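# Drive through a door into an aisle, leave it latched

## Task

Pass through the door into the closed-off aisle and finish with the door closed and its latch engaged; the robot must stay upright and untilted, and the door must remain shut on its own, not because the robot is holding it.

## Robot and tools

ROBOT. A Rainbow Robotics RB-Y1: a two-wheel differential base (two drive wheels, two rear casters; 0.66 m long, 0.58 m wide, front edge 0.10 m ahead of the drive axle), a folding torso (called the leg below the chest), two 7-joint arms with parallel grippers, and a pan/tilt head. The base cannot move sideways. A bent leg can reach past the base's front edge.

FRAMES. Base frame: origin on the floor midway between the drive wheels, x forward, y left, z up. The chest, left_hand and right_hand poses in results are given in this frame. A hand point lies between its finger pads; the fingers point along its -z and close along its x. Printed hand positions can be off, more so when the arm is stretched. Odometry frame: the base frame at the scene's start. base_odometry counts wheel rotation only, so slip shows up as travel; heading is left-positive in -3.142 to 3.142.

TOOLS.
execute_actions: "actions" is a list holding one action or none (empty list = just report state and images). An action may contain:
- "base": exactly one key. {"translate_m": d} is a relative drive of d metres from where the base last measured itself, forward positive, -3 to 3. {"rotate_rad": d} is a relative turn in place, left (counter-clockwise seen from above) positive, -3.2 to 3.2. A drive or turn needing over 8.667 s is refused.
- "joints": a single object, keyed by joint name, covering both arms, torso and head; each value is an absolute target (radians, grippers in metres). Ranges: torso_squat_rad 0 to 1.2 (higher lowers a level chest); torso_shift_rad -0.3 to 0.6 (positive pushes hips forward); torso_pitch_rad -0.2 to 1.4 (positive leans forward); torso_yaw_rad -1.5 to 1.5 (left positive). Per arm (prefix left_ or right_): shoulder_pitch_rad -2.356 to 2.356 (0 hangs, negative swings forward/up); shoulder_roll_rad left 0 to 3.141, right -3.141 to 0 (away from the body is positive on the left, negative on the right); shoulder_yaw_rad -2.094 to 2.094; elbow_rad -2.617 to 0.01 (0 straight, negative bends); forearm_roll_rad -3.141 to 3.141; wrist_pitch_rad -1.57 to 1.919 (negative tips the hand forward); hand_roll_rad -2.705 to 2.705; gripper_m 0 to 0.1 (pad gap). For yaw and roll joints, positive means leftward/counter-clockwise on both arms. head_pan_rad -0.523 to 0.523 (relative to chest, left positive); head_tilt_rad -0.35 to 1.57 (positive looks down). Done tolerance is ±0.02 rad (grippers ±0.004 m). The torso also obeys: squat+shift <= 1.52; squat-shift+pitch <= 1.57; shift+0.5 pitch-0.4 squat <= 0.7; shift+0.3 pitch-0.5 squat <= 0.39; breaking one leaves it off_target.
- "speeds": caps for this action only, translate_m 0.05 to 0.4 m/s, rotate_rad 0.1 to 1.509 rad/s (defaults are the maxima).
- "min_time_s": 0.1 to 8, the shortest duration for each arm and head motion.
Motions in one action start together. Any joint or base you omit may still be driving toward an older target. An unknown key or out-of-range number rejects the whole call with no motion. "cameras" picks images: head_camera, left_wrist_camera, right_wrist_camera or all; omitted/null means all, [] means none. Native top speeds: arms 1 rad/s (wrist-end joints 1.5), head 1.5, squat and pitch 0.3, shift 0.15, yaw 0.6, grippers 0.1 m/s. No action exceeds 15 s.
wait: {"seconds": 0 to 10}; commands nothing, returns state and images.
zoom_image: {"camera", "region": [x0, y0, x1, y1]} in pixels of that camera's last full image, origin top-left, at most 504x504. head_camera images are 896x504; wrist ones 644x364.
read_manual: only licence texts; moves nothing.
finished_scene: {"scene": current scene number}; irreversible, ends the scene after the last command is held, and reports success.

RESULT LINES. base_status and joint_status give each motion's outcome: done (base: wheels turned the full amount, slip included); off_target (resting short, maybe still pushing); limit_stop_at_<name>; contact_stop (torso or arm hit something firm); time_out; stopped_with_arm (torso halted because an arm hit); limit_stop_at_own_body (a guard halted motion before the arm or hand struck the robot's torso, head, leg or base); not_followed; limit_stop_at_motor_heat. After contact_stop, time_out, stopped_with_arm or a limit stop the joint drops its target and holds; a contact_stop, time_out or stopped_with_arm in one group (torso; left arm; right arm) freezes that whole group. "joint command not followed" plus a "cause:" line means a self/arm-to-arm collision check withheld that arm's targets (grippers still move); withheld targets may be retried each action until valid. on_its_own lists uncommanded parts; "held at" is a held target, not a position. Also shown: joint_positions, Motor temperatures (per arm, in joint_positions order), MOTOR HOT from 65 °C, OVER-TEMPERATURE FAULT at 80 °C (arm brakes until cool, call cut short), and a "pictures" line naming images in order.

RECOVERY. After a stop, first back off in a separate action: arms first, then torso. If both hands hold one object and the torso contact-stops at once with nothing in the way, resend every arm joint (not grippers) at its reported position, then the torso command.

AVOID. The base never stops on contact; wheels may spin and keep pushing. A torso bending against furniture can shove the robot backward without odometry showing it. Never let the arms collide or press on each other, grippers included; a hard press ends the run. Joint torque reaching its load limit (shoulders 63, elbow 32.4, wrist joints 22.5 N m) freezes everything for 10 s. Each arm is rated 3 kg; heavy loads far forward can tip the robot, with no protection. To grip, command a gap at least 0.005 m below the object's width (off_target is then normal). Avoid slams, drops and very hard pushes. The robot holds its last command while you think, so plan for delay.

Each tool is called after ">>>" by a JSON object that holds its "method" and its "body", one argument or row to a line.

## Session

>>> {"method": "execute_actions", "body": {
  "actions": [],
  "cameras": ["head_camera"]
}}

Scene clock: 0.00 s.
Motor temperatures (°C, as the motors report them): left_arm=[33 34 31 35 40 38 33] | right_arm=[37 30 30 35 33 34 37]
base_odometry: x=+0.000 y=+0.000 heading=+0.000 (m, m, rad; odometry frame)
base_status: not commanded
joint_positions: torso_squat_rad=+0.350 torso_shift_rad=+0.000 torso_pitch_rad=+0.000 torso_yaw_rad=-0.001 left_shoulder_pitch_rad=+0.021 left_shoulder_roll_rad=+0.017 left_shoulder_yaw_rad=+0.047 left_elbow_rad=-0.102 left_forearm_roll_rad=+0.047 left_wrist_pitch_rad=+0.021 left_hand_roll_rad=+0.032 left_gripper_m=+0.100 right_shoulder_pitch_rad=-0.015 right_shoulder_roll_rad=-0.026 right_shoulder_yaw_rad=-0.014 right_elbow_rad=-0.293 right_forearm_roll_rad=+0.020 right_wrist_pitch_rad=-0.010 right_hand_roll_rad=+0.051 right_gripper_m=+0.100 head_pan_rad=+0.000 head_tilt_rad=+0.401
joint_status: not commanded
chest: x=-0.2283 y=+0.0004 z=+1.2475 quat_wxyz=(+1.000, +0.000, +0.000, +0.000) (m; base frame)
left_hand: x=-0.1981 y=+0.2347 z=+0.5632 quat_wxyz=(+0.997, +0.007, -0.031, +0.065) (m; base frame)
right_hand: x=-0.0736 y=-0.2410 z=+0.5801 quat_wxyz=(+0.987, -0.019, -0.158, +0.032) (m; base frame)
pictures: head_camera
camera_calibration (this result's frames):
head_camera: T_world_to_cam=[[-0.0251601, -0.99918, 0.0317197, -0.0526353], [-0.35054, -0.0208971, -0.936315, 1.33698], [0.93621, -0.0346768, -0.349727, 0.643405], [0, 0, 0, 1]] pos_world=[-0.13502, -0.00234173, 1.47852]
Images, in order (width x height): head_camera 896x504.

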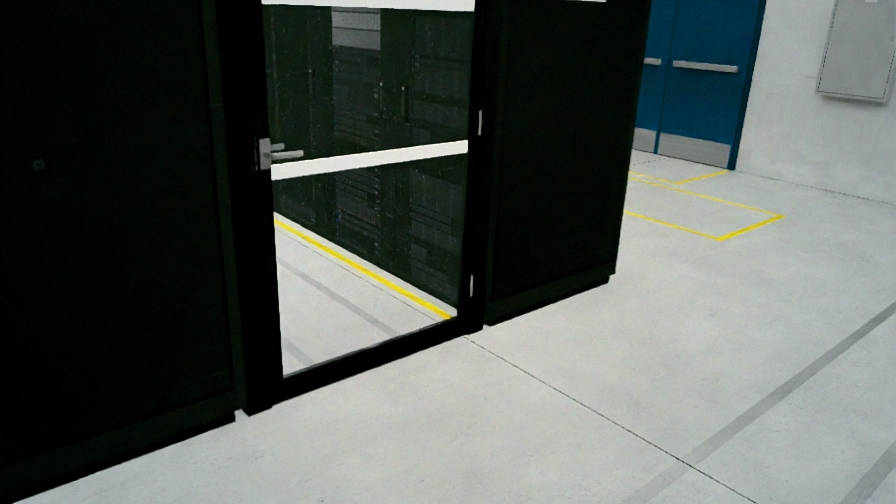

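>>> {"method": "execute_actions", "body": {
  "actions": [
    {"base":{"translate_m":1.14},"joints":{"right_shoulder_pitch_rad":-1.1,"right_shoulder_roll_rad":-0.25,"right_shoulder_yaw_rad":-0.3,"right_elbow_rad":-0.85,"right_wrist_pitch_rad":1.9,"right_hand_roll_rad":0,"right_forearm_roll_rad":0,"torso_squat_rad":0,"head_tilt_rad":0.72}}
  ],
  "cameras": []
}}

>>> {"method": "execute_actions", "body": {
  "actions": [
    {"base":{"rotate_rad":0.66}}
  ],
  "cameras": ["head_camera"]
}}

Scene clock: 6.53 s.
Motor temperatures (°C, as the motors report them): left_arm=[33 34 31 35 40 38 33] | right_arm=[37 30 30 36 33 34 37]
base_odometry: x=+1.140 y=-0.001 heading=-0.001 (m, m, rad; odometry frame)
base_status: done
joint_positions: torso_squat_rad=+0.000 torso_shift_rad=+0.000 torso_pitch_rad=-0.001 torso_yaw_rad=-0.001 left_shoulder_pitch_rad=+0.021 left_shoulder_roll_rad=+0.017 left_shoulder_yaw_rad=+0.047 left_elbow_rad=-0.102 left_forearm_roll_rad=+0.047 left_wrist_pitch_rad=+0.021 left_hand_roll_rad=+0.032 left_gripper_m=+0.100 right_shoulder_pitch_rad=-1.101 right_shoulder_roll_rad=-0.250 right_shoulder_yaw_rad=-0.300 right_elbow_rad=-0.850 right_forearm_roll_rad=+0.000 right_wrist_pitch_rad=+1.900 right_hand_roll_rad=+0.000 right_gripper_m=+0.100 head_pan_rad=+0.000 head_tilt_rad=+0.720
joint_status: all done
chest: x=-0.2283 y=+0.0004 z=+1.2899 quat_wxyz=(+1.000, +0.000, +0.000, +0.000) (m; base frame)
left_hand: x=-0.1981 y=+0.2347 z=+0.6055 quat_wxyz=(+0.997, +0.007, -0.031, +0.065) (m; base frame)
right_hand: x=+0.2901 y=-0.2559 z=+1.1064 quat_wxyz=(+0.999, -0.020, -0.023, -0.025) (m; base frame)
pictures: none
No camera images: the call's "cameras" was empty. Leave "cameras" out to get every camera's image.

Scene clock: 9.30 s.
Motor temperatures (°C, as the motors report them): left_arm=[33 34 31 35 40 38 33] | right_arm=[38 30 30 36 33 34 37]
base_odometry: x=+1.140 y=-0.001 heading=+0.659 (m, m, rad; odometry frame)
base_status: done
joint_positions: torso_squat_rad=+0.000 torso_shift_rad=+0.000 torso_pitch_rad=-0.001 torso_yaw_rad=-0.001 left_shoulder_pitch_rad=+0.021 left_shoulder_roll_rad=+0.017 left_shoulder_yaw_rad=+0.047 left_elbow_rad=-0.102 left_forearm_roll_rad=+0.047 left_wrist_pitch_rad=+0.021 left_hand_roll_rad=+0.032 left_gripper_m=+0.100 right_shoulder_pitch_rad=-1.101 right_shoulder_roll_rad=-0.250 right_shoulder_yaw_rad=-0.300 right_elbow_rad=-0.850 right_forearm_roll_rad=+0.000 right_wrist_pitch_rad=+1.900 right_hand_roll_rad=+0.000 right_gripper_m=+0.100 head_pan_rad=+0.000 head_tilt_rad=+0.720
joint_status: not commanded
chest: x=-0.2283 y=+0.0004 z=+1.2899 quat_wxyz=(+1.000, +0.000, +0.000, +0.000) (m; base frame)
left_hand: x=-0.1981 y=+0.2347 z=+0.6055 quat_wxyz=(+0.997, +0.007, -0.031, +0.065) (m; base frame)
right_hand: x=+0.2900 y=-0.2560 z=+1.1064 quat_wxyz=(+0.999, -0.020, -0.023, -0.025) (m; base frame)
pictures: head_camera
camera_calibration (this result's frames):
head_camera: T_world_to_cam=[[-0.0142708, -0.999186, 0.0377389, -0.0606681], [-0.626635, -0.0204744, -0.779044, 1.08533], [0.779182, -0.0347661, -0.625832, 1.03725], [0, 0, 0, 1]] pos_world=[-0.12897, -0.00233602, 1.49695]
Images, in order (width x height): head_camera 896x504.

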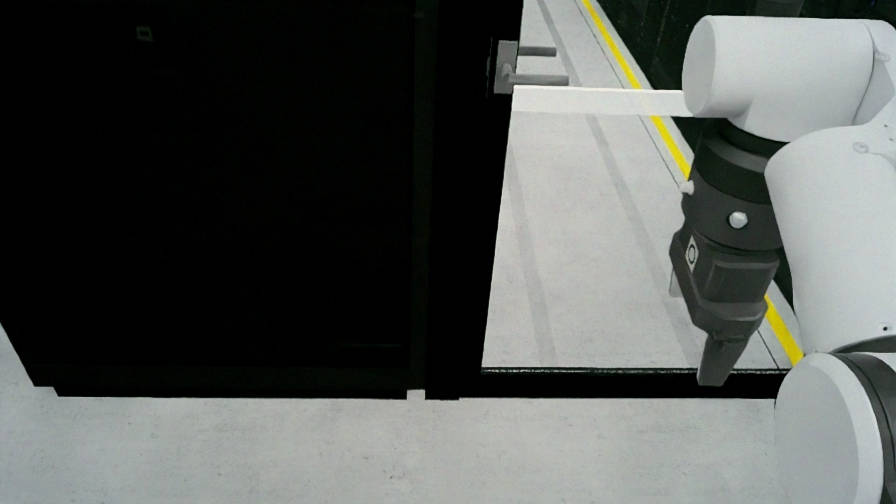

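>>> {"method": "execute_actions", "body": {
  "actions": [
    {"base":{"translate_m":0.65},"joints":{"torso_yaw_rad":0.07}}
  ],
  "cameras": ["right_wrist_camera","head_camera"]
}}

Scene clock: 13.80 s.
Motor temperatures (°C, as the motors report them): left_arm=[33 34 31 35 40 38 33] | right_arm=[38 31 30 36 33 34 37]
base_odometry: x=+1.654 y=+0.397 heading=+0.659 (m, m, rad; odometry frame)
base_status: done
joint_positions: torso_squat_rad=+0.000 torso_shift_rad=+0.000 torso_pitch_rad=-0.001 torso_yaw_rad=+0.070 left_shoulder_pitch_rad=+0.021 left_shoulder_roll_rad=+0.017 left_shoulder_yaw_rad=+0.047 left_elbow_rad=-0.102 left_forearm_roll_rad=+0.047 left_wrist_pitch_rad=+0.021 left_hand_roll_rad=+0.032 left_gripper_m=+0.100 right_shoulder_pitch_rad=-1.100 right_shoulder_roll_rad=-0.250 right_shoulder_yaw_rad=-0.300 right_elbow_rad=-0.850 right_forearm_roll_rad=+0.000 right_wrist_pitch_rad=+1.900 right_hand_roll_rad=+0.000 right_gripper_m=+0.100 head_pan_rad=+0.000 head_tilt_rad=+0.720
joint_status: all done
chest: x=-0.2283 y=+0.0004 z=+1.2899 quat_wxyz=(+0.999, +0.000, +0.000, +0.035) (m; base frame)
left_hand: x=-0.2148 y=+0.2362 z=+0.6055 quat_wxyz=(+0.994, +0.009, -0.031, +0.101) (m; base frame)
right_hand: x=+0.3069 y=-0.2186 z=+1.1063 quat_wxyz=(+0.999, -0.019, -0.023, +0.011) (m; base frame)
pictures: head_camera, right_wrist_camera
camera_calibration (this result's frames):
head_camera: T_world_to_cam=[[0.0565971, -0.997682, 0.0377787, -0.0445346], [-0.623633, -0.0648766, -0.779021, 1.08599], [0.779666, 0.0205303, -0.625859, 1.03738], [0, 0, 0, 1]] pos_world=[-0.12903, 0.00472649, 1.49695]
right_wrist_camera: T_world_to_cam=[[-0.996418, -0.0298213, -0.0791285, 0.384817], [-0.0727432, 0.779412, 0.622274, -0.470283], [0.0431167, 0.625801, -0.77879, 1.06805], [0, 0, 0, 1]] pos_world=[0.303177, -0.29037, 1.15489]
Images, in order (width x height): head_camera 896x504, right_wrist_camera 644x364.

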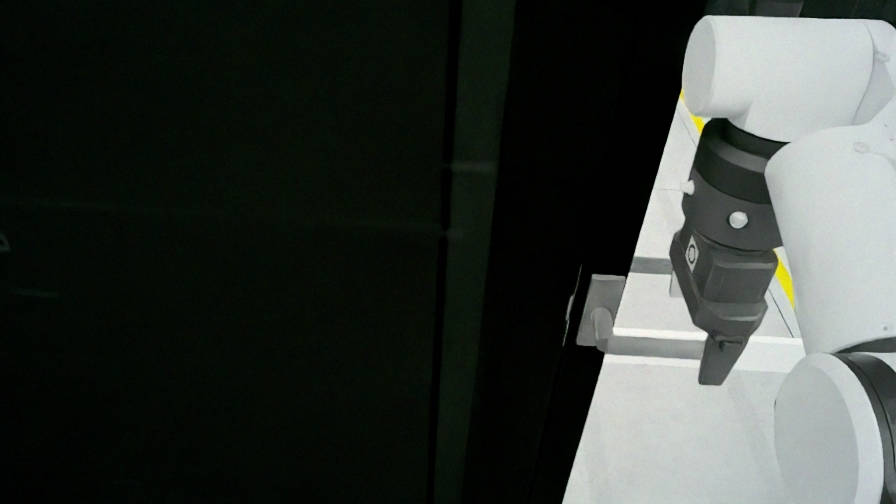

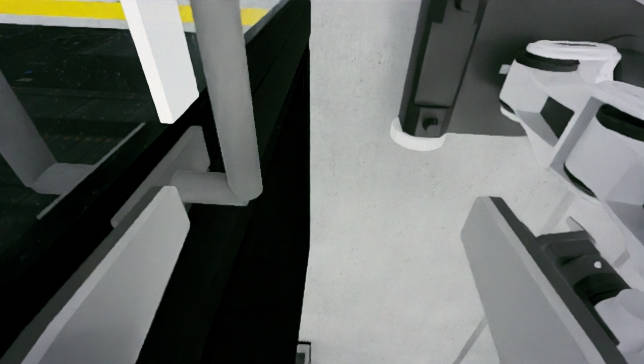

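>>> {"method": "execute_actions", "body": {
  "actions": [
    {"base":{"translate_m":0.033},"joints":{"torso_yaw_rad":0.04,"head_pan_rad":-0.2}}
  ],
  "cameras": []
}}

>>> {"method": "execute_actions", "body": {
  "actions": [
    {"joints":{"torso_squat_rad":0.68}}
  ],
  "cameras": ["right_wrist_camera","head_camera"]
}}

Scene clock: 16.63 s.
Motor temperatures (°C, as the motors report them): left_arm=[33 34 31 35 40 38 33] | right_arm=[38 31 30 36 33 34 37]
base_odometry: x=+1.680 y=+0.418 heading=+0.660 (m, m, rad; odometry frame)
base_status: done
joint_positions: torso_squat_rad=+0.000 torso_shift_rad=+0.000 torso_pitch_rad=+0.000 torso_yaw_rad=+0.040 left_shoulder_pitch_rad=+0.021 left_shoulder_roll_rad=+0.017 left_shoulder_yaw_rad=+0.047 left_elbow_rad=-0.102 left_forearm_roll_rad=+0.047 left_wrist_pitch_rad=+0.021 left_hand_roll_rad=+0.032 left_gripper_m=+0.100 right_shoulder_pitch_rad=-1.100 right_shoulder_roll_rad=-0.250 right_shoulder_yaw_rad=-0.300 right_elbow_rad=-0.850 right_forearm_roll_rad=+0.000 right_wrist_pitch_rad=+1.900 right_hand_roll_rad=+0.000 right_gripper_m=+0.100 head_pan_rad=-0.200 head_tilt_rad=+0.720
joint_status: all done
chest: x=-0.2283 y=+0.0004 z=+1.2899 quat_wxyz=(+1.000, +0.000, +0.000, +0.020) (m; base frame)
left_hand: x=-0.2077 y=+0.2357 z=+0.6055 quat_wxyz=(+0.996, +0.008, -0.031, +0.086) (m; base frame)
right_hand: x=+0.3001 y=-0.2346 z=+1.1063 quat_wxyz=(+1.000, -0.019, -0.023, -0.004) (m; base frame)
pictures: none
No camera images: the call's "cameras" was empty. Leave "cameras" out to get every camera's image.

Scene clock: 19.70 s.
Motor temperatures (°C, as the motors report them): left_arm=[33 34 31 35 40 38 33] | right_arm=[38 31 30 36 33 34 37]
base_odometry: x=+1.680 y=+0.418 heading=+0.660 (m, m, rad; odometry frame)
base_status: not commanded
joint_positions: torso_squat_rad=+0.680 torso_shift_rad=+0.000 torso_pitch_rad=-0.001 torso_yaw_rad=+0.040 left_shoulder_pitch_rad=+0.021 left_shoulder_roll_rad=+0.017 left_shoulder_yaw_rad=+0.047 left_elbow_rad=-0.102 left_forearm_roll_rad=+0.047 left_wrist_pitch_rad=+0.021 left_hand_roll_rad=+0.032 left_gripper_m=+0.100 right_shoulder_pitch_rad=-1.102 right_shoulder_roll_rad=-0.251 right_shoulder_yaw_rad=-0.300 right_elbow_rad=-0.851 right_forearm_roll_rad=+0.000 right_wrist_pitch_rad=+1.900 right_hand_roll_rad=+0.000 right_gripper_m=+0.100 head_pan_rad=-0.200 head_tilt_rad=+0.720
joint_status: all done
chest: x=-0.2286 y=+0.0004 z=+1.1342 quat_wxyz=(+1.000, +0.000, -0.001, +0.020) (m; base frame)
left_hand: x=-0.2075 y=+0.2357 z=+0.4498 quat_wxyz=(+0.996, +0.008, -0.031, +0.086) (m; base frame)
right_hand: x=+0.3004 y=-0.2348 z=+0.9520 quat_wxyz=(+1.000, -0.020, -0.024, -0.005) (m; base frame)
pictures: head_camera, right_wrist_camera
camera_calibration (this result's frames):
head_camera: T_world_to_cam=[[-0.172144, -0.984357, 0.0375307, -0.0863269], [-0.621319, 0.0789333, -0.779572, 0.965405], [0.764414, -0.157517, -0.625187, 0.936469], [0, 0, 0, 1]] pos_world=[-0.130886, -0.0136692, 1.34131]
right_wrist_camera: T_world_to_cam=[[-0.996626, 0.000268756, -0.0820773, 0.375594], [-0.0510082, 0.781412, 0.621927, -0.367839], [0.0643034, 0.624015, -0.778762, 0.951394], [0, 0, 0, 1]] pos_world=[0.294386, -0.306351, 1.00051]
Images, in order (width x height): head_camera 896x504, right_wrist_camera 644x364.

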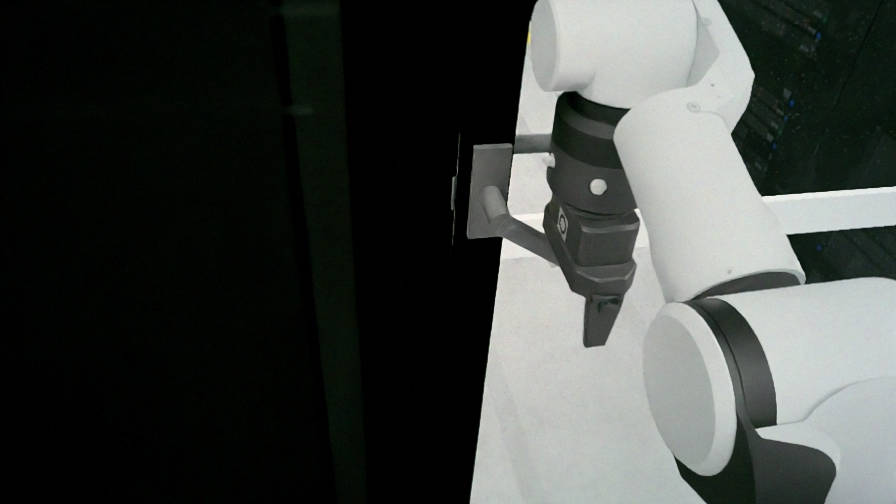

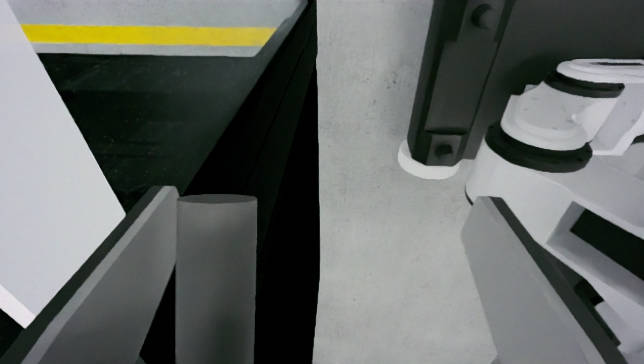

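>>> {"method": "execute_actions", "body": {
  "actions": [
    {"joints":{"torso_squat_rad":0.71}}
  ],
  "cameras": []
}}

>>> {"method": "execute_actions", "body": {
  "actions": [
    {"base":{"translate_m":-0.08},"speeds":{"translate_m":0.06}}
  ],
  "cameras": ["head_camera"]
}}

>>> {"method": "execute_actions", "body": {
  "actions": [
    {"base":{"translate_m":-0.19},"speeds":{"translate_m":0.08},"joints":{"torso_squat_rad":0.58,"right_hand_roll_rad":0.3},"min_time_s":2.4}
  ],
  "cameras": ["right_wrist_camera"]
}}

>>> {"method": "execute_actions", "body": {
  "actions": [
    {"base":{"translate_m":-0.06},"joints":{"torso_yaw_rad":-0.06,"right_hand_roll_rad":0.5}}
  ],
  "cameras": []
}}

>>> {"method": "execute_actions", "body": {
  "actions": [
    {"base":{"translate_m":-0.06},"joints":{"torso_yaw_rad":-0.17,"right_hand_roll_rad":0.7}}
  ],
  "cameras": []
}}

>>> {"method": "execute_actions", "body": {
  "actions": [
    {"joints":{"torso_yaw_rad":-0.5,"right_hand_roll_rad":1.25,"left_elbow_rad":-1.0,"left_gripper_m":0},"min_time_s":0.9}
  ],
  "cameras": []
}}

>>> {"method": "execute_actions", "body": {
  "actions": [
    {"base":{"translate_m":0.05},"joints":{"torso_yaw_rad":-0.7,"right_hand_roll_rad":1.5}}
  ],
  "cameras": []
}}

>>> {"method": "execute_actions", "body": {
  "actions": [
    {"base":{"translate_m":0.1},"joints":{"torso_yaw_rad":-0.93,"right_hand_roll_rad":1.8,"left_shoulder_pitch_rad":-0.7,"left_elbow_rad":-0.4,"left_shoulder_yaw_rad":-0.3}}
  ],
  "cameras": ["head_camera"]
}}

Scene clock: 25.47 s.
Motor temperatures (°C, as the motors report them): left_arm=[33 34 31 35 40 38 33] | right_arm=[38 31 30 36 33 34 37]
base_odometry: x=+1.680 y=+0.418 heading=+0.660 (m, m, rad; odometry frame)
base_status: not commanded
joint_positions: torso_squat_rad=+0.710 torso_shift_rad=+0.000 torso_pitch_rad=-0.001 torso_yaw_rad=+0.040 left_shoulder_pitch_rad=+0.021 left_shoulder_roll_rad=+0.017 left_shoulder_yaw_rad=+0.047 left_elbow_rad=-0.102 left_forearm_roll_rad=+0.047 left_wrist_pitch_rad=+0.021 left_hand_roll_rad=+0.032 left_gripper_m=+0.100 right_shoulder_pitch_rad=-1.102 right_shoulder_roll_rad=-0.251 right_shoulder_yaw_rad=-0.300 right_elbow_rad=-0.851 right_forearm_roll_rad=+0.000 right_wrist_pitch_rad=+1.900 right_hand_roll_rad=+0.000 right_gripper_m=+0.100 head_pan_rad=-0.200 head_tilt_rad=+0.720
joint_status: all done
chest: x=-0.2286 y=+0.0004 z=+1.1208 quat_wxyz=(+1.000, +0.000, -0.001, +0.020) (m; base frame)
left_hand: x=-0.2075 y=+0.2357 z=+0.4364 quat_wxyz=(+0.996, +0.008, -0.031, +0.086) (m; base frame)
right_hand: x=+0.3005 y=-0.2349 z=+0.9386 quat_wxyz=(+0.999, -0.020, -0.025, -0.005) (m; base frame)
pictures: none
No camera images: the call's "cameras" was empty. Leave "cameras" out to get every camera's image.

Scene clock: 27.33 s.
Motor temperatures (°C, as the motors report them): left_arm=[33 34 31 35 40 38 33] | right_arm=[38 31 30 36 33 34 37]
base_odometry: x=+1.617 y=+0.369 heading=+0.658 (m, m, rad; odometry frame)
base_status: done
joint_positions: torso_squat_rad=+0.710 torso_shift_rad=+0.000 torso_pitch_rad=-0.001 torso_yaw_rad=+0.040 left_shoulder_pitch_rad=+0.021 left_shoulder_roll_rad=+0.017 left_shoulder_yaw_rad=+0.047 left_elbow_rad=-0.102 left_forearm_roll_rad=+0.047 left_wrist_pitch_rad=+0.021 left_hand_roll_rad=+0.032 left_gripper_m=+0.100 right_shoulder_pitch_rad=-1.102 right_shoulder_roll_rad=-0.254 right_shoulder_yaw_rad=-0.300 right_elbow_rad=-0.852 right_forearm_roll_rad=+0.001 right_wrist_pitch_rad=+1.899 right_hand_roll_rad=+0.000 right_gripper_m=+0.100 head_pan_rad=-0.200 head_tilt_rad=+0.720
joint_status: not commanded
chest: x=-0.2283 y=+0.0001 z=+1.1208 quat_wxyz=(+1.000, +0.000, +0.000, +0.020) (m; base frame)
left_hand: x=-0.2076 y=+0.2356 z=+0.4365 quat_wxyz=(+0.996, +0.008, -0.031, +0.086) (m; base frame)
right_hand: x=+0.3011 y=-0.2371 z=+0.9387 quat_wxyz=(+0.999, -0.020, -0.025, -0.006) (m; base frame)
pictures: head_camera
camera_calibration (this result's frames):
head_camera: T_world_to_cam=[[-0.172418, -0.984317, 0.0373012, -0.0858008], [-0.621783, 0.0793882, -0.779156, 0.954622], [0.763975, -0.157534, -0.62572, 0.928257], [0, 0, 0, 1]] pos_world=[-0.130391, -0.0140091, 1.32783]
Images, in order (width x height): head_camera 896x504.

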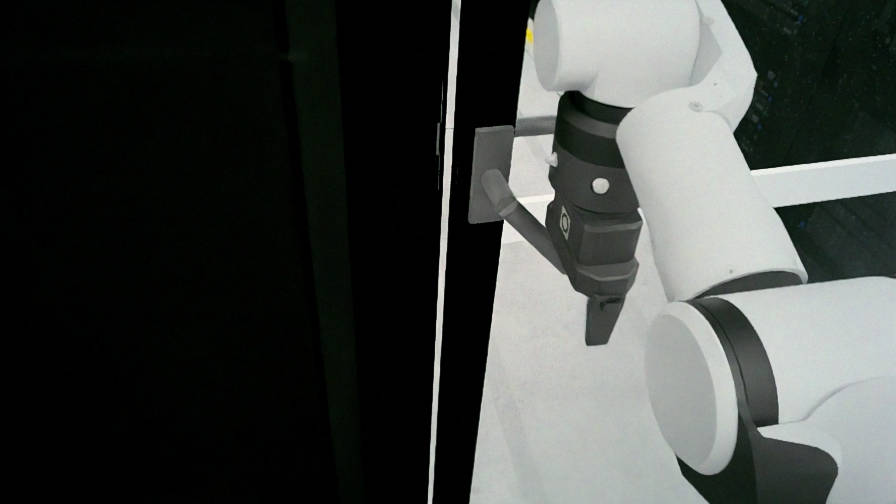

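Scene clock: 30.27 s.
Motor temperatures (°C, as the motors report them): left_arm=[33 34 31 35 40 38 33] | right_arm=[38 31 30 36 34 34 37]
base_odometry: x=+1.466 y=+0.252 heading=+0.658 (m, m, rad; odometry frame)
base_status: done
joint_positions: torso_squat_rad=+0.580 torso_shift_rad=+0.000 torso_pitch_rad=+0.000 torso_yaw_rad=+0.039 left_shoulder_pitch_rad=+0.021 left_shoulder_roll_rad=+0.017 left_shoulder_yaw_rad=+0.047 left_elbow_rad=-0.102 left_forearm_roll_rad=+0.047 left_wrist_pitch_rad=+0.021 left_hand_roll_rad=+0.032 left_gripper_m=+0.100 right_shoulder_pitch_rad=-1.099 right_shoulder_roll_rad=-0.263 right_shoulder_yaw_rad=-0.300 right_elbow_rad=-0.852 right_forearm_roll_rad=+0.004 right_wrist_pitch_rad=+1.898 right_hand_roll_rad=+0.299 right_gripper_m=+0.100 head_pan_rad=-0.200 head_tilt_rad=+0.720
joint_status: all done
chest: x=-0.2278 y=-0.0005 z=+1.1755 quat_wxyz=(+1.000, +0.000, +0.000, +0.019) (m; base frame)
left_hand: x=-0.2075 y=+0.2356 z=+0.4914 quat_wxyz=(+0.996, +0.009, -0.031, +0.085) (m; base frame)
right_hand: x=+0.3015 y=-0.2442 z=+0.9933 quat_wxyz=(+0.990, -0.027, -0.022, +0.137) (m; base frame)
pictures: right_wrist_camera
camera_calibration (this result's frames):
right_wrist_camera: T_world_to_cam=[[-0.957219, -0.280903, -0.0694728, 0.287064], [-0.264134, 0.750146, 0.60623, -0.313912], [-0.118177, 0.598644, -0.792249, 1.05167], [0, 0, 0, 1]] pos_world=[0.316151, -0.313462, 1.04343]
Images, in order (width x height): right_wrist_camera 644x364.

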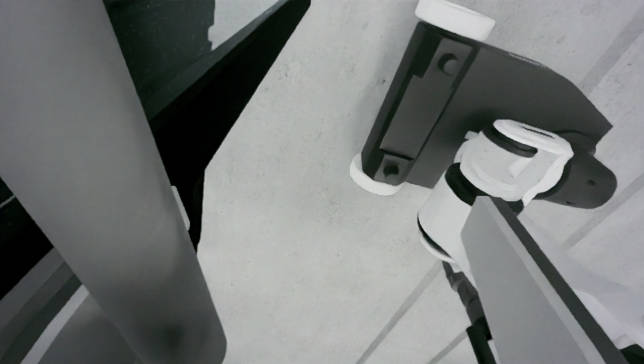

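Scene clock: 31.60 s.
Motor temperatures (°C, as the motors report them): left_arm=[33 34 31 35 40 38 33] | right_arm=[38 31 30 36 34 34 37]
base_odometry: x=+1.419 y=+0.216 heading=+0.659 (m, m, rad; odometry frame)
base_status: done
joint_positions: torso_squat_rad=+0.580 torso_shift_rad=+0.000 torso_pitch_rad=+0.000 torso_yaw_rad=-0.060 left_shoulder_pitch_rad=+0.021 left_shoulder_roll_rad=+0.017 left_shoulder_yaw_rad=+0.047 left_elbow_rad=-0.102 left_forearm_roll_rad=+0.047 left_wrist_pitch_rad=+0.021 left_hand_roll_rad=+0.032 left_gripper_m=+0.100 right_shoulder_pitch_rad=-1.101 right_shoulder_roll_rad=-0.254 right_shoulder_yaw_rad=-0.300 right_elbow_rad=-0.851 right_forearm_roll_rad=+0.001 right_wrist_pitch_rad=+1.898 right_hand_roll_rad=+0.500 right_gripper_m=+0.100 head_pan_rad=-0.200 head_tilt_rad=+0.720
joint_status: all done
chest: x=-0.2280 y=+0.0002 z=+1.1755 quat_wxyz=(+1.000, +0.000, +0.000, -0.030) (m; base frame)
left_hand: x=-0.1842 y=+0.2324 z=+0.4911 quat_wxyz=(+0.999, +0.007, -0.031, +0.036) (m; base frame)
right_hand: x=+0.2750 y=-0.2887 z=+0.9931 quat_wxyz=(+0.981, -0.027, -0.018, +0.192) (m; base frame)
pictures: none
No camera images: the call's "cameras" was empty. Leave "cameras" out to get every camera's image.

Scene clock: 32.93 s.
Motor temperatures (°C, as the motors report them): left_arm=[33 34 31 35 40 38 33] | right_arm=[38 31 30 36 35 34 37]
base_odometry: x=+1.372 y=+0.179 heading=+0.660 (m, m, rad; odometry frame)
base_status: done
joint_positions: torso_squat_rad=+0.580 torso_shift_rad=+0.000 torso_pitch_rad=+0.000 torso_yaw_rad=-0.170 left_shoulder_pitch_rad=+0.021 left_shoulder_roll_rad=+0.017 left_shoulder_yaw_rad=+0.047 left_elbow_rad=-0.102 left_forearm_roll_rad=+0.047 left_wrist_pitch_rad=+0.021 left_hand_roll_rad=+0.032 left_gripper_m=+0.100 right_shoulder_pitch_rad=-1.102 right_shoulder_roll_rad=-0.254 right_shoulder_yaw_rad=-0.300 right_elbow_rad=-0.852 right_forearm_roll_rad=+0.001 right_wrist_pitch_rad=+1.898 right_hand_roll_rad=+0.700 right_gripper_m=+0.100 head_pan_rad=-0.200 head_tilt_rad=+0.720
joint_status: all done
chest: x=-0.2279 y=+0.0001 z=+1.1755 quat_wxyz=(+0.996, +0.000, +0.000, -0.085) (m; base frame)
left_hand: x=-0.1590 y=+0.2263 z=+0.4912 quat_wxyz=(+0.999, +0.005, -0.032, -0.019) (m; base frame)
right_hand: x=+0.2405 y=-0.3424 z=+0.9932 quat_wxyz=(+0.971, -0.030, -0.014, +0.236) (m; base frame)
pictures: none
No camera images: the call's "cameras" was empty. Leave "cameras" out to get every camera's image.

Scene clock: 34.43 s.
Motor temperatures (°C, as the motors report them): left_arm=[33 34 31 35 40 38 33] | right_arm=[38 31 30 36 35 34 37]
base_odometry: x=+1.372 y=+0.179 heading=+0.660 (m, m, rad; odometry frame)
base_status: not commanded
joint_positions: torso_squat_rad=+0.580 torso_shift_rad=+0.000 torso_pitch_rad=+0.000 torso_yaw_rad=-0.500 left_shoulder_pitch_rad=+0.021 left_shoulder_roll_rad=+0.017 left_shoulder_yaw_rad=+0.047 left_elbow_rad=-1.000 left_forearm_roll_rad=+0.047 left_wrist_pitch_rad=+0.021 left_hand_roll_rad=+0.032 left_gripper_m=+0.000 right_shoulder_pitch_rad=-1.101 right_shoulder_roll_rad=-0.249 right_shoulder_yaw_rad=-0.300 right_elbow_rad=-0.851 right_forearm_roll_rad=+0.000 right_wrist_pitch_rad=+1.900 right_hand_roll_rad=+1.250 right_gripper_m=+0.100 head_pan_rad=-0.200 head_tilt_rad=+0.720
joint_status: all done
chest: x=-0.2281 y=+0.0005 z=+1.1755 quat_wxyz=(+0.969, +0.000, +0.000, -0.247) (m; base frame)
left_hand: x=+0.2520 y=+0.0250 z=+0.6789 quat_wxyz=(+0.871, -0.113, -0.448, -0.166) (m; base frame)
right_hand: x=+0.1050 y=-0.4722 z=+0.9923 quat_wxyz=(+0.939, -0.030, +0.000, +0.344) (m; base frame)
pictures: none
No camera images: the call's "cameras" was empty. Leave "cameras" out to get every camera's image.

Scene clock: 35.83 s.
Motor temperatures (°C, as the motors report them): left_arm=[33 34 31 35 40 38 33] | right_arm=[38 31 30 36 34 34 37]
base_odometry: x=+1.411 y=+0.210 heading=+0.659 (m, m, rad; odometry frame)
base_status: done
joint_positions: torso_squat_rad=+0.580 torso_shift_rad=+0.000 torso_pitch_rad=+0.000 torso_yaw_rad=-0.700 left_shoulder_pitch_rad=+0.021 left_shoulder_roll_rad=+0.017 left_shoulder_yaw_rad=+0.047 left_elbow_rad=-1.000 left_forearm_roll_rad=+0.047 left_wrist_pitch_rad=+0.021 left_hand_roll_rad=+0.032 left_gripper_m=+0.000 right_shoulder_pitch_rad=-1.101 right_shoulder_roll_rad=-0.249 right_shoulder_yaw_rad=-0.300 right_elbow_rad=-0.850 right_forearm_roll_rad=-0.001 right_wrist_pitch_rad=+1.900 right_hand_roll_rad=+1.500 right_gripper_m=+0.100 head_pan_rad=-0.200 head_tilt_rad=+0.720
joint_status: all done
chest: x=-0.2281 y=+0.0005 z=+1.1755 quat_wxyz=(+0.939, +0.000, +0.000, -0.343) (m; base frame)
left_hand: x=+0.2473 y=-0.0708 z=+0.6790 quat_wxyz=(+0.850, -0.157, -0.435, -0.252) (m; base frame)
right_hand: x=+0.0046 y=-0.5285 z=+0.9921 quat_wxyz=(+0.930, -0.029, +0.006, +0.367) (m; base frame)
pictures: none
No camera images: the call's "cameras" was empty. Leave "cameras" out to get every camera's image.

Scene clock: 37.40 s.
Motor temperatures (°C, as the motors report them): left_arm=[33 34 31 35 40 38 33] | right_arm=[38 31 30 36 34 34 37]
base_odometry: x=+1.490 y=+0.271 heading=+0.658 (m, m, rad; odometry frame)
base_status: done
joint_positions: torso_squat_rad=+0.580 torso_shift_rad=+0.000 torso_pitch_rad=+0.000 torso_yaw_rad=-0.930 left_shoulder_pitch_rad=-0.700 left_shoulder_roll_rad=+0.017 left_shoulder_yaw_rad=-0.300 left_elbow_rad=-0.400 left_forearm_roll_rad=+0.047 left_wrist_pitch_rad=+0.021 left_hand_roll_rad=+0.032 left_gripper_m=+0.000 right_shoulder_pitch_rad=-1.101 right_shoulder_roll_rad=-0.249 right_shoulder_yaw_rad=-0.300 right_elbow_rad=-0.850 right_forearm_roll_rad=-0.001 right_wrist_pitch_rad=+1.900 right_hand_roll_rad=+1.800 right_gripper_m=+0.100 head_pan_rad=-0.200 head_tilt_rad=+0.720
joint_status: all done
chest: x=-0.2281 y=+0.0005 z=+1.1755 quat_wxyz=(+0.894, +0.000, +0.000, -0.448) (m; base frame)
left_hand: x=+0.1820 y=-0.4112 z=+0.7757 quat_wxyz=(+0.654, -0.228, -0.428, -0.581) (m; base frame)
right_hand: x=-0.1223 y=-0.5675 z=+0.9918 quat_wxyz=(+0.916, -0.026, +0.014, +0.400) (m; base frame)
pictures: head_camera
camera_calibration (this result's frames):
head_camera: T_world_to_cam=[[-0.909247, -0.414595, 0.0371489, -0.255603], [-0.286026, 0.557446, -0.779386, 1.07393], [0.302421, -0.71928, -0.625442, 0.85707], [0, 0, 0, 1]] pos_world=[-0.184431, -0.0881564, 1.38255]
Images, in order (width x height): head_camera 896x504.

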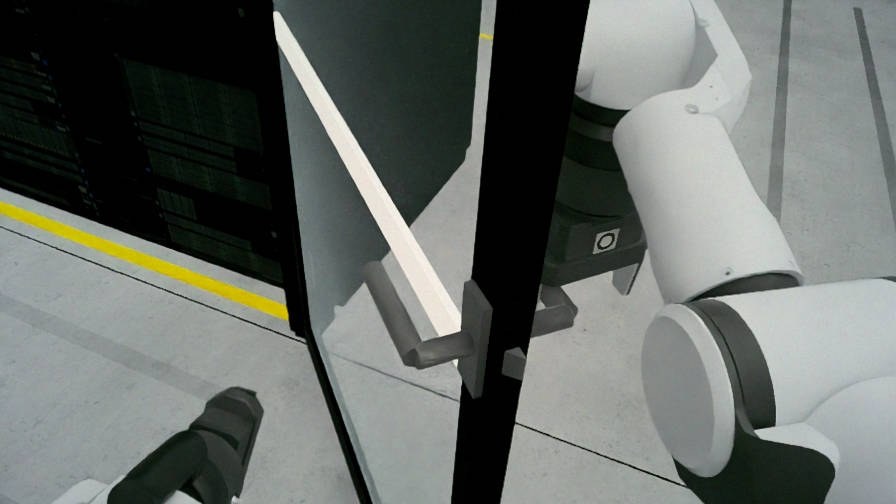

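>>> {"method": "execute_actions", "body": {
  "actions": [
    {"joints":{"torso_squat_rad":0.25}}
  ],
  "cameras": ["head_camera"]
}}

>>> {"method": "execute_actions", "body": {
  "actions": [
    {"joints":{"torso_yaw_rad":-1.3,"right_shoulder_roll_rad":-0.6}}
  ],
  "cameras": []
}}

>>> {"method": "execute_actions", "body": {
  "actions": [
    {"base":{"translate_m":0.17},"speeds":{"translate_m":0.08},"joints":{"right_shoulder_pitch_rad":0,"right_shoulder_roll_rad":-0.3,"right_elbow_rad":-0.2,"right_wrist_pitch_rad":0,"right_hand_roll_rad":0,"head_pan_rad":0,"head_tilt_rad":0.9}}
  ],
  "cameras": []
}}

>>> {"method": "execute_actions", "body": {
  "actions": [
    {"base":{"rotate_rad":-1.2},"joints":{"torso_yaw_rad":-0.35,"right_shoulder_roll_rad":-0.03,"right_shoulder_yaw_rad":0},"min_time_s":2}
  ],
  "cameras": ["head_camera"]
}}

>>> {"method": "execute_actions", "body": {
  "actions": [
    {"base":{"translate_m":0.58},"speeds":{"translate_m":0.12}}
  ],
  "cameras": []
}}

>>> {"method": "execute_actions", "body": {
  "actions": [
    {"base":{"rotate_rad":1.2},"speeds":{"rotate_rad":0.4},"joints":{"torso_yaw_rad":0,"left_shoulder_pitch_rad":0,"left_shoulder_yaw_rad":0},"min_time_s":3}
  ]
}}

Scene clock: 43.17 s.
Motor temperatures (°C, as the motors report them): left_arm=[33 34 31 35 40 38 33] | right_arm=[39 31 30 36 34 34 37]
base_odometry: x=+1.490 y=+0.271 heading=+0.658 (m, m, rad; odometry frame)
base_status: not commanded
joint_positions: torso_squat_rad=+0.251 torso_shift_rad=+0.000 torso_pitch_rad=+0.000 torso_yaw_rad=-0.929 left_shoulder_pitch_rad=-0.700 left_shoulder_roll_rad=+0.018 left_shoulder_yaw_rad=-0.299 left_elbow_rad=-0.400 left_forearm_roll_rad=+0.047 left_wrist_pitch_rad=+0.021 left_hand_roll_rad=+0.032 left_gripper_m=+0.000 right_shoulder_pitch_rad=-1.100 right_shoulder_roll_rad=-0.250 right_shoulder_yaw_rad=-0.300 right_elbow_rad=-0.850 right_forearm_roll_rad=+0.000 right_wrist_pitch_rad=+1.900 right_hand_roll_rad=+1.800 right_gripper_m=+0.100 head_pan_rad=-0.200 head_tilt_rad=+0.720
joint_status: torso_squat_rad contact_stop (moved -0.329 of -0.330)
chest: x=-0.2279 y=+0.0005 z=+1.2680 quat_wxyz=(+0.894, +0.000, +0.000, -0.448) (m; base frame)
left_hand: x=+0.1835 y=-0.4100 z=+0.8677 quat_wxyz=(+0.654, -0.227, -0.428, -0.581) (m; base frame)
right_hand: x=-0.1226 y=-0.5680 z=+1.0845 quat_wxyz=(+0.916, -0.026, +0.014, +0.399) (m; base frame)
pictures: head_camera
camera_calibration (this result's frames):
head_camera: T_world_to_cam=[[-0.909017, -0.41509, 0.0372739, -0.259015], [-0.286446, 0.557316, -0.779325, 1.14593], [0.302716, -0.719096, -0.62551, 0.91509], [0, 0, 0, 1]] pos_world=[-0.184213, -0.0881237, 1.47511]
Images, in order (width x height): head_camera 896x504.

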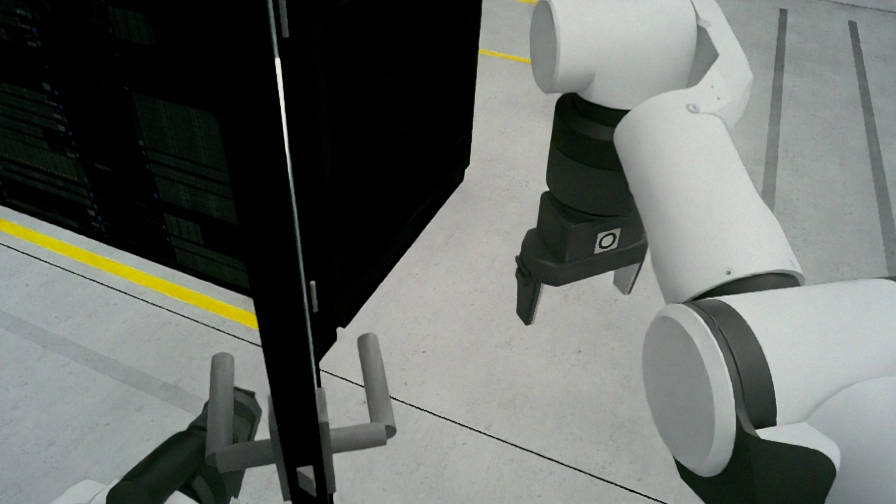

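not run: a stop came earlier in this reply.

not run: a stop came earlier in this reply.

not run: a stop came earlier in this reply.

not run: a stop came earlier in this reply.

not run: a stop came earlier in this reply.

>>> {"method": "execute_actions", "body": {
  "actions": [
    {"joints":{"torso_yaw_rad":-1.3,"right_shoulder_roll_rad":-0.6}}
  ],
  "cameras": []
}}

>>> {"method": "execute_actions", "body": {
  "actions": [
    {"base":{"translate_m":0.17},"speeds":{"translate_m":0.08},"joints":{"right_shoulder_pitch_rad":0,"right_shoulder_roll_rad":-0.3,"right_elbow_rad":-0.2,"right_wrist_pitch_rad":0,"right_hand_roll_rad":0,"head_pan_rad":0,"head_tilt_rad":0.9}}
  ],
  "cameras": []
}}

>>> {"method": "execute_actions", "body": {
  "actions": [
    {"base":{"rotate_rad":-1.2},"joints":{"torso_yaw_rad":-0.35,"right_shoulder_roll_rad":-0.03,"right_shoulder_yaw_rad":0},"min_time_s":2}
  ],
  "cameras": ["head_camera"]
}}

>>> {"method": "execute_actions", "body": {
  "actions": [
    {"base":{"translate_m":0.58},"speeds":{"translate_m":0.12}}
  ],
  "cameras": []
}}

>>> {"method": "execute_actions", "body": {
  "actions": [
    {"base":{"rotate_rad":1.2},"speeds":{"rotate_rad":0.4},"joints":{"torso_yaw_rad":0,"left_shoulder_pitch_rad":0,"left_shoulder_yaw_rad":0},"min_time_s":3}
  ]
}}

Scene clock: 48.37 s.
Motor temperatures (°C, as the motors report them): left_arm=[33 34 31 35 40 38 33] | right_arm=[39 31 30 36 34 34 37]
base_odometry: x=+1.490 y=+0.271 heading=+0.658 (m, m, rad; odometry frame)
base_status: not commanded
joint_positions: torso_squat_rad=+0.251 torso_shift_rad=+0.000 torso_pitch_rad=+0.000 torso_yaw_rad=-1.300 left_shoulder_pitch_rad=-0.699 left_shoulder_roll_rad=+0.018 left_shoulder_yaw_rad=-0.299 left_elbow_rad=-0.399 left_forearm_roll_rad=+0.047 left_wrist_pitch_rad=+0.022 left_hand_roll_rad=+0.032 left_gripper_m=+0.000 right_shoulder_pitch_rad=-1.100 right_shoulder_roll_rad=-0.601 right_shoulder_yaw_rad=-0.300 right_elbow_rad=-0.850 right_forearm_roll_rad=+0.000 right_wrist_pitch_rad=+1.900 right_hand_roll_rad=+1.800 right_gripper_m=+0.100 head_pan_rad=-0.200 head_tilt_rad=+0.720
joint_status: all done
chest: x=-0.2281 y=+0.0005 z=+1.2680 quat_wxyz=(+0.796, +0.000, +0.000, -0.605) (m; base frame)
left_hand: x=+0.0067 y=-0.5311 z=+0.8678 quat_wxyz=(+0.536, -0.302, -0.378, -0.692) (m; base frame)
right_hand: x=-0.5206 y=-0.6043 z=+1.1605 quat_wxyz=(+0.989, -0.077, +0.098, +0.078) (m; base frame)
pictures: none
No camera images: the call's "cameras" was empty. Leave "cameras" out to get every camera's image.

Scene clock: 51.17 s.
Motor temperatures (°C, as the motors report them): left_arm=[33 34 31 35 40 38 33] | right_arm=[39 31 30 36 34 34 37]
base_odometry: x=+1.625 y=+0.375 heading=+0.660 (m, m, rad; odometry frame)
base_status: done
joint_positions: torso_squat_rad=+0.251 torso_shift_rad=+0.000 torso_pitch_rad=+0.000 torso_yaw_rad=-1.300 left_shoulder_pitch_rad=-0.698 left_shoulder_roll_rad=+0.019 left_shoulder_yaw_rad=-0.300 left_elbow_rad=-0.399 left_forearm_roll_rad=+0.047 left_wrist_pitch_rad=+0.022 left_hand_roll_rad=+0.032 left_gripper_m=+0.000 right_shoulder_pitch_rad=+0.000 right_shoulder_roll_rad=-0.300 right_shoulder_yaw_rad=-0.300 right_elbow_rad=-0.200 right_forearm_roll_rad=+0.000 right_wrist_pitch_rad=+0.000 right_hand_roll_rad=+0.000 right_gripper_m=+0.100 head_pan_rad=+0.000 head_tilt_rad=+0.900
joint_status: all done
chest: x=-0.2278 y=+0.0005 z=+1.2680 quat_wxyz=(+0.796, +0.000, +0.000, -0.605) (m; base frame)
left_hand: x=+0.0074 y=-0.5303 z=+0.8668 quat_wxyz=(+0.537, -0.301, -0.378, -0.692) (m; base frame)
right_hand: x=-0.6577 y=-0.2159 z=+0.6317 quat_wxyz=(+0.693, -0.202, +0.002, -0.693) (m; base frame)
pictures: none
No camera images: the call's "cameras" was empty. Leave "cameras" out to get every camera's image.

Scene clock: 54.73 s.
Motor temperatures (°C, as the motors report them): left_arm=[33 34 31 35 40 38 33] | right_arm=[38 31 30 36 34 34 37]
base_odometry: x=+1.625 y=+0.375 heading=-0.540 (m, m, rad; odometry frame)
base_status: done
joint_positions: torso_squat_rad=+0.251 torso_shift_rad=+0.000 torso_pitch_rad=+0.000 torso_yaw_rad=-0.350 left_shoulder_pitch_rad=-0.699 left_shoulder_roll_rad=+0.019 left_shoulder_yaw_rad=-0.299 left_elbow_rad=-0.399 left_forearm_roll_rad=+0.047 left_wrist_pitch_rad=+0.022 left_hand_roll_rad=+0.032 left_gripper_m=+0.000 right_shoulder_pitch_rad=+0.000 right_shoulder_roll_rad=-0.030 right_shoulder_yaw_rad=+0.000 right_elbow_rad=-0.200 right_forearm_roll_rad=+0.000 right_wrist_pitch_rad=+0.000 right_hand_roll_rad=+0.000 right_gripper_m=+0.100 head_pan_rad=+0.000 head_tilt_rad=+0.900
joint_status: all done
chest: x=-0.2282 y=+0.0006 z=+1.2680 quat_wxyz=(+0.985, +0.000, +0.000, -0.174) (m; base frame)
left_hand: x=+0.3408 y=-0.1171 z=+0.8672 quat_wxyz=(+0.793, -0.095, -0.474, -0.370) (m; base frame)
right_hand: x=-0.2198 y=-0.2617 z=+0.5897 quat_wxyz=(+0.980, -0.033, -0.096, -0.172) (m; base frame)
pictures: head_camera
camera_calibration (this result's frames):
head_camera: T_world_to_cam=[[-0.348253, -0.936571, 0.0394355, -0.138574], [-0.717269, 0.239151, -0.654471, 0.867431], [0.603527, -0.256207, -0.755058, 1.17598], [0, 0, 0, 1]] pos_world=[-0.13581, -0.0359379, 1.4611]
Images, in order (width x height): head_camera 896x504.

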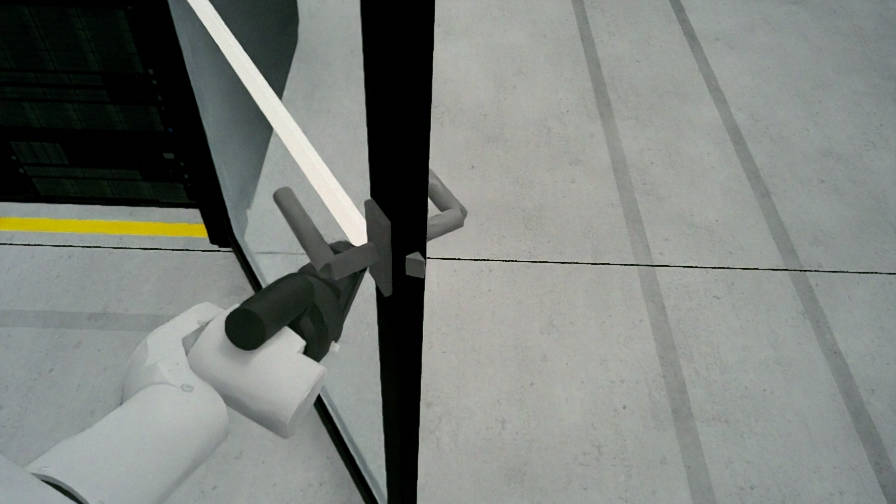

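Scene clock: 67.13 s.
Motor temperatures (°C, as the motors report them): left_arm=[35 34 31 39 40 42 33] | right_arm=[38 31 30 36 34 34 37]
TORQUE FAULT: left_elbow_rad reached its load limit. The robot stopped for 10 seconds, dropped its targets and accepts commands again. The stop added 9.1 s to the call and to motion_time.
base_odometry: x=+1.860 y=+0.234 heading=-0.541 (m, m, rad; odometry frame)
base_status: translate_m torque_fault (by the wheels' count: +0.274 of +0.580)
joint_positions: torso_squat_rad=+0.251 torso_shift_rad=+0.000 torso_pitch_rad=+0.000 torso_yaw_rad=-0.349 left_shoulder_pitch_rad=-0.679 left_shoulder_roll_rad=+0.035 left_shoulder_yaw_rad=-0.297 left_elbow_rad=-0.318 left_forearm_roll_rad=+0.047 left_wrist_pitch_rad=+0.029 left_hand_roll_rad=+0.032 left_gripper_m=+0.000 right_shoulder_pitch_rad=+0.000 right_shoulder_roll_rad=-0.030 right_shoulder_yaw_rad=+0.000 right_elbow_rad=-0.200 right_forearm_roll_rad=+0.000 right_wrist_pitch_rad=+0.000 right_hand_roll_rad=+0.000 right_gripper_m=+0.100 head_pan_rad=+0.000 head_tilt_rad=+0.900
joint_status: not commanded
on_its_own: left_elbow_rad is held at -0.325, not at your -0.400, since a torque_fault
chest: x=-0.2284 y=+0.0009 z=+1.2680 quat_wxyz=(+0.985, -0.001, +0.000, -0.174) (m; base frame)
left_hand: x=+0.3289 y=-0.0751 z=+0.8268 quat_wxyz=(+0.820, -0.068, -0.434, -0.367) (m; base frame)
right_hand: x=-0.2196 y=-0.2613 z=+0.5897 quat_wxyz=(+0.980, -0.033, -0.096, -0.171) (m; base frame)
pictures: none
No camera images: the call's "cameras" was empty. Leave "cameras" out to get every camera's image.

not run: a stop came earlier in this reply.

>>> {"method": "execute_actions", "body": {
  "actions": [
    {"joints":{"left_shoulder_pitch_rad":-0.5},"min_time_s":1}
  ]
}}

Scene clock: 69.17 s.
Motor temperatures (°C, as the motors report them): left_arm=[35 34 31 39 40 42 33] | right_arm=[38 31 30 36 34 34 37]
base_odometry: x=+1.860 y=+0.234 heading=-0.542 (m, m, rad; odometry frame)
base_status: not commanded
joint_positions: torso_squat_rad=+0.251 torso_shift_rad=+0.000 torso_pitch_rad=+0.000 torso_yaw_rad=-0.350 left_shoulder_pitch_rad=-0.500 left_shoulder_roll_rad=+0.030 left_shoulder_yaw_rad=-0.297 left_elbow_rad=-0.325 left_forearm_roll_rad=+0.047 left_wrist_pitch_rad=+0.025 left_hand_roll_rad=+0.032 left_gripper_m=+0.000 right_shoulder_pitch_rad=+0.000 right_shoulder_roll_rad=-0.030 right_shoulder_yaw_rad=+0.000 right_elbow_rad=-0.200 right_forearm_roll_rad=+0.000 right_wrist_pitch_rad=+0.000 right_hand_roll_rad=+0.000 right_gripper_m=+0.100 head_pan_rad=+0.000 head_tilt_rad=+0.900
joint_status: all done
on_its_own: left_elbow_rad is held at -0.325, not at your -0.400, since a torque_fault
chest: x=-0.2282 y=+0.0005 z=+1.2680 quat_wxyz=(+0.985, +0.000, +0.000, -0.174) (m; base frame)
left_hand: x=+0.2552 y=-0.0219 z=+0.7441 quat_wxyz=(+0.862, -0.064, -0.363, -0.348) (m; base frame)
right_hand: x=-0.2198 y=-0.2615 z=+0.5896 quat_wxyz=(+0.980, -0.032, -0.096, -0.172) (m; base frame)
pictures: head_camera, left_wrist_camera, right_wrist_camera
camera_calibration (this result's frames):
head_camera: T_world_to_cam=[[-0.348436, -0.936507, 0.0393285, -0.138586], [-0.717309, 0.239403, -0.654334, 0.867264], [0.603373, -0.256205, -0.755182, 1.17608], [0, 0, 0, 1]] pos_world=[-0.135805, -0.0360962, 1.46108]
left_wrist_camera: T_world_to_cam=[[0.505882, -0.52805, 0.68209, -0.64761], [-0.861233, -0.353732, 0.3649, -0.0285423], [0.0485919, -0.772034, -0.633721, 0.529917], [0, 0, 0, 1]] pos_world=[0.277283, 0.0570477, 0.787963]
right_wrist_camera: T_world_to_cam=[[-0.91834, 0.320842, -0.23176, 0.0167343], [0.118757, 0.781945, 0.611931, -0.104763], [0.377556, 0.534437, -0.756193, 0.751499], [0, 0, 0, 1]] pos_world=[-0.255924, -0.325079, 0.636264]
Images, in order (width x height): head_camera 896x504, left_wrist_camera 644x364, right_wrist_camera 644x364.

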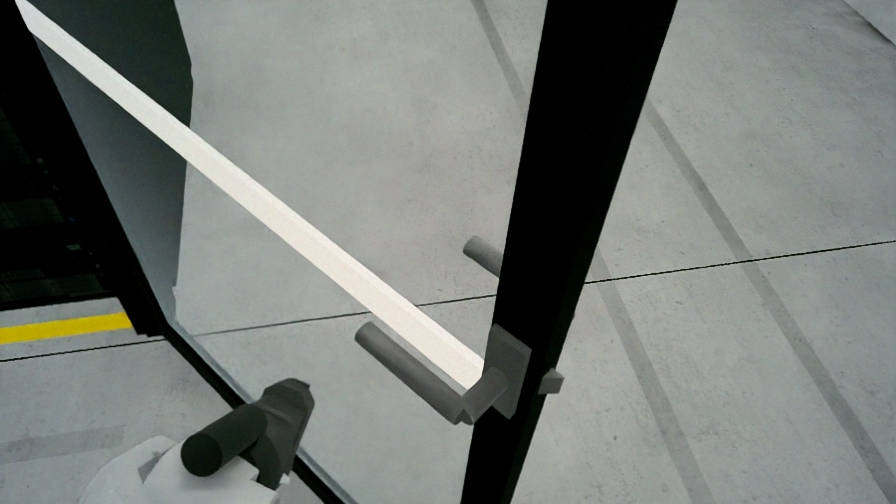

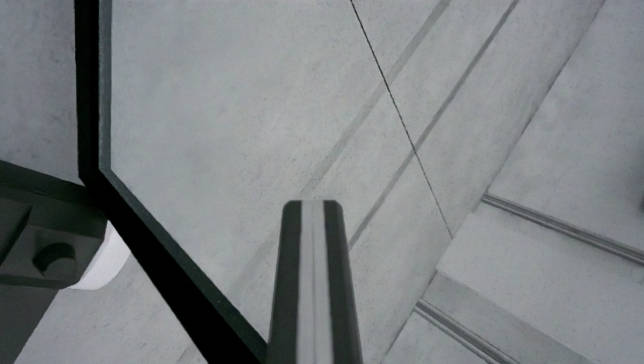

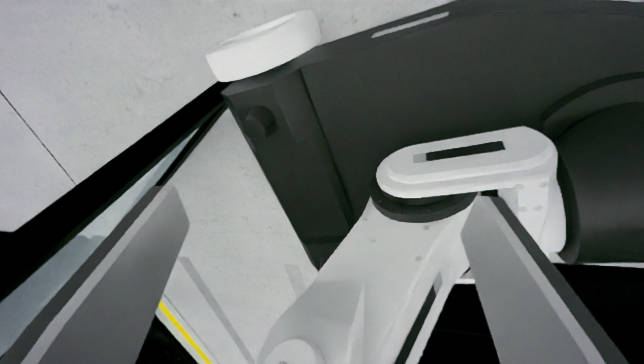

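Door rests on the base corner now. Push it with the hand, then continue.

>>> {"method": "execute_actions", "body": {
  "actions": [
    {"joints":{"left_shoulder_pitch_rad":-0.7},"min_time_s":1.5}
  ],
  "cameras": []
}}

>>> {"method": "execute_actions", "body": {
  "actions": [
    {"base":{"translate_m":0.35},"speeds":{"translate_m":0.08}}
  ],
  "cameras": ["head_camera"]
}}

>>> {"method": "execute_actions", "body": {
  "actions": [
    {"base":{"rotate_rad":1.35},"speeds":{"rotate_rad":0.4},"joints":{"torso_yaw_rad":0,"left_shoulder_pitch_rad":0,"left_shoulder_yaw_rad":0},"min_time_s":3}
  ]
}}

Scene clock: 73.00 s.
Motor temperatures (°C, as the motors report them): left_arm=[35 34 31 39 40 41 33] | right_arm=[38 31 30 36 34 34 37]
base_odometry: x=+1.860 y=+0.234 heading=-0.542 (m, m, rad; odometry frame)
base_status: not commanded
joint_positions: torso_squat_rad=+0.251 torso_shift_rad=+0.000 torso_pitch_rad=+0.000 torso_yaw_rad=-0.350 left_shoulder_pitch_rad=-0.666 left_shoulder_roll_rad=+0.033 left_shoulder_yaw_rad=-0.297 left_elbow_rad=-0.319 left_forearm_roll_rad=+0.047 left_wrist_pitch_rad=+0.029 left_hand_roll_rad=+0.032 left_gripper_m=+0.000 right_shoulder_pitch_rad=+0.000 right_shoulder_roll_rad=-0.030 right_shoulder_yaw_rad=+0.000 right_elbow_rad=-0.200 right_forearm_roll_rad=+0.000 right_wrist_pitch_rad=+0.000 right_hand_roll_rad=+0.000 right_gripper_m=+0.100 head_pan_rad=+0.000 head_tilt_rad=+0.900
joint_status: left_shoulder_pitch_rad contact_stop (moved -0.166 of -0.200)
on_its_own: left_shoulder_pitch_rad is held at -0.667, not at your -0.700, since a contact_stop; left_elbow_rad is held at -0.319, not at your -0.400, since a torque_fault
chest: x=-0.2281 y=+0.0004 z=+1.2680 quat_wxyz=(+0.985, +0.000, +0.000, -0.174) (m; base frame)
left_hand: x=+0.3234 y=-0.0731 z=+0.8200 quat_wxyz=(+0.823, -0.068, -0.428, -0.367) (m; base frame)
right_hand: x=-0.2198 y=-0.2616 z=+0.5896 quat_wxyz=(+0.980, -0.032, -0.096, -0.172) (m; base frame)
pictures: none
No camera images: the call's "cameras" was empty. Leave "cameras" out to get every camera's image.

not run: a stop came earlier in this reply.

not run: a stop came earlier in this reply.

>>> {"method": "execute_actions", "body": {
  "actions": [
    {"base":{"rotate_rad":0.35},"joints":{"left_shoulder_pitch_rad":-0.1,"left_shoulder_yaw_rad":0,"torso_yaw_rad":-0.2}}
  ],
  "cameras": []
}}

>>> {"method": "execute_actions", "body": {
  "actions": [
    {"base":{"translate_m":0.3},"speeds":{"translate_m":0.08}}
  ]
}}

Scene clock: 78.27 s.
Motor temperatures (°C, as the motors report them): left_arm=[35 34 31 38 40 41 33] | right_arm=[38 31 30 36 34 34 37]
base_odometry: x=+1.859 y=+0.235 heading=-0.196 (m, m, rad; odometry frame)
base_status: rotate_rad time_out (by the wheels' count: +0.346 of +0.350)
joint_positions: torso_squat_rad=+0.251 torso_shift_rad=+0.000 torso_pitch_rad=+0.000 torso_yaw_rad=-0.200 left_shoulder_pitch_rad=-0.100 left_shoulder_roll_rad=+0.033 left_shoulder_yaw_rad=+0.000 left_elbow_rad=-0.319 left_forearm_roll_rad=+0.047 left_wrist_pitch_rad=+0.029 left_hand_roll_rad=+0.032 left_gripper_m=+0.000 right_shoulder_pitch_rad=+0.000 right_shoulder_roll_rad=-0.030 right_shoulder_yaw_rad=+0.000 right_elbow_rad=-0.200 right_forearm_roll_rad=+0.000 right_wrist_pitch_rad=+0.000 right_hand_roll_rad=+0.000 right_gripper_m=+0.100 head_pan_rad=+0.000 head_tilt_rad=+0.900
joint_status: all done
on_its_own: left_elbow_rad is held at -0.319, not at your -0.400, since a torque_fault
chest: x=-0.2281 y=+0.0004 z=+1.2680 quat_wxyz=(+0.995, +0.000, +0.000, -0.100) (m; base frame)
left_hand: x=+0.0331 y=+0.1898 z=+0.6158 quat_wxyz=(+0.978, -0.014, -0.191, -0.078) (m; base frame)
right_hand: x=-0.1808 y=-0.2574 z=+0.5896 quat_wxyz=(+0.990, -0.025, -0.098, -0.098) (m; base frame)
pictures: none
No camera images: the call's "cameras" was empty. Leave "cameras" out to get every camera's image.

not run: a stop came earlier in this reply.


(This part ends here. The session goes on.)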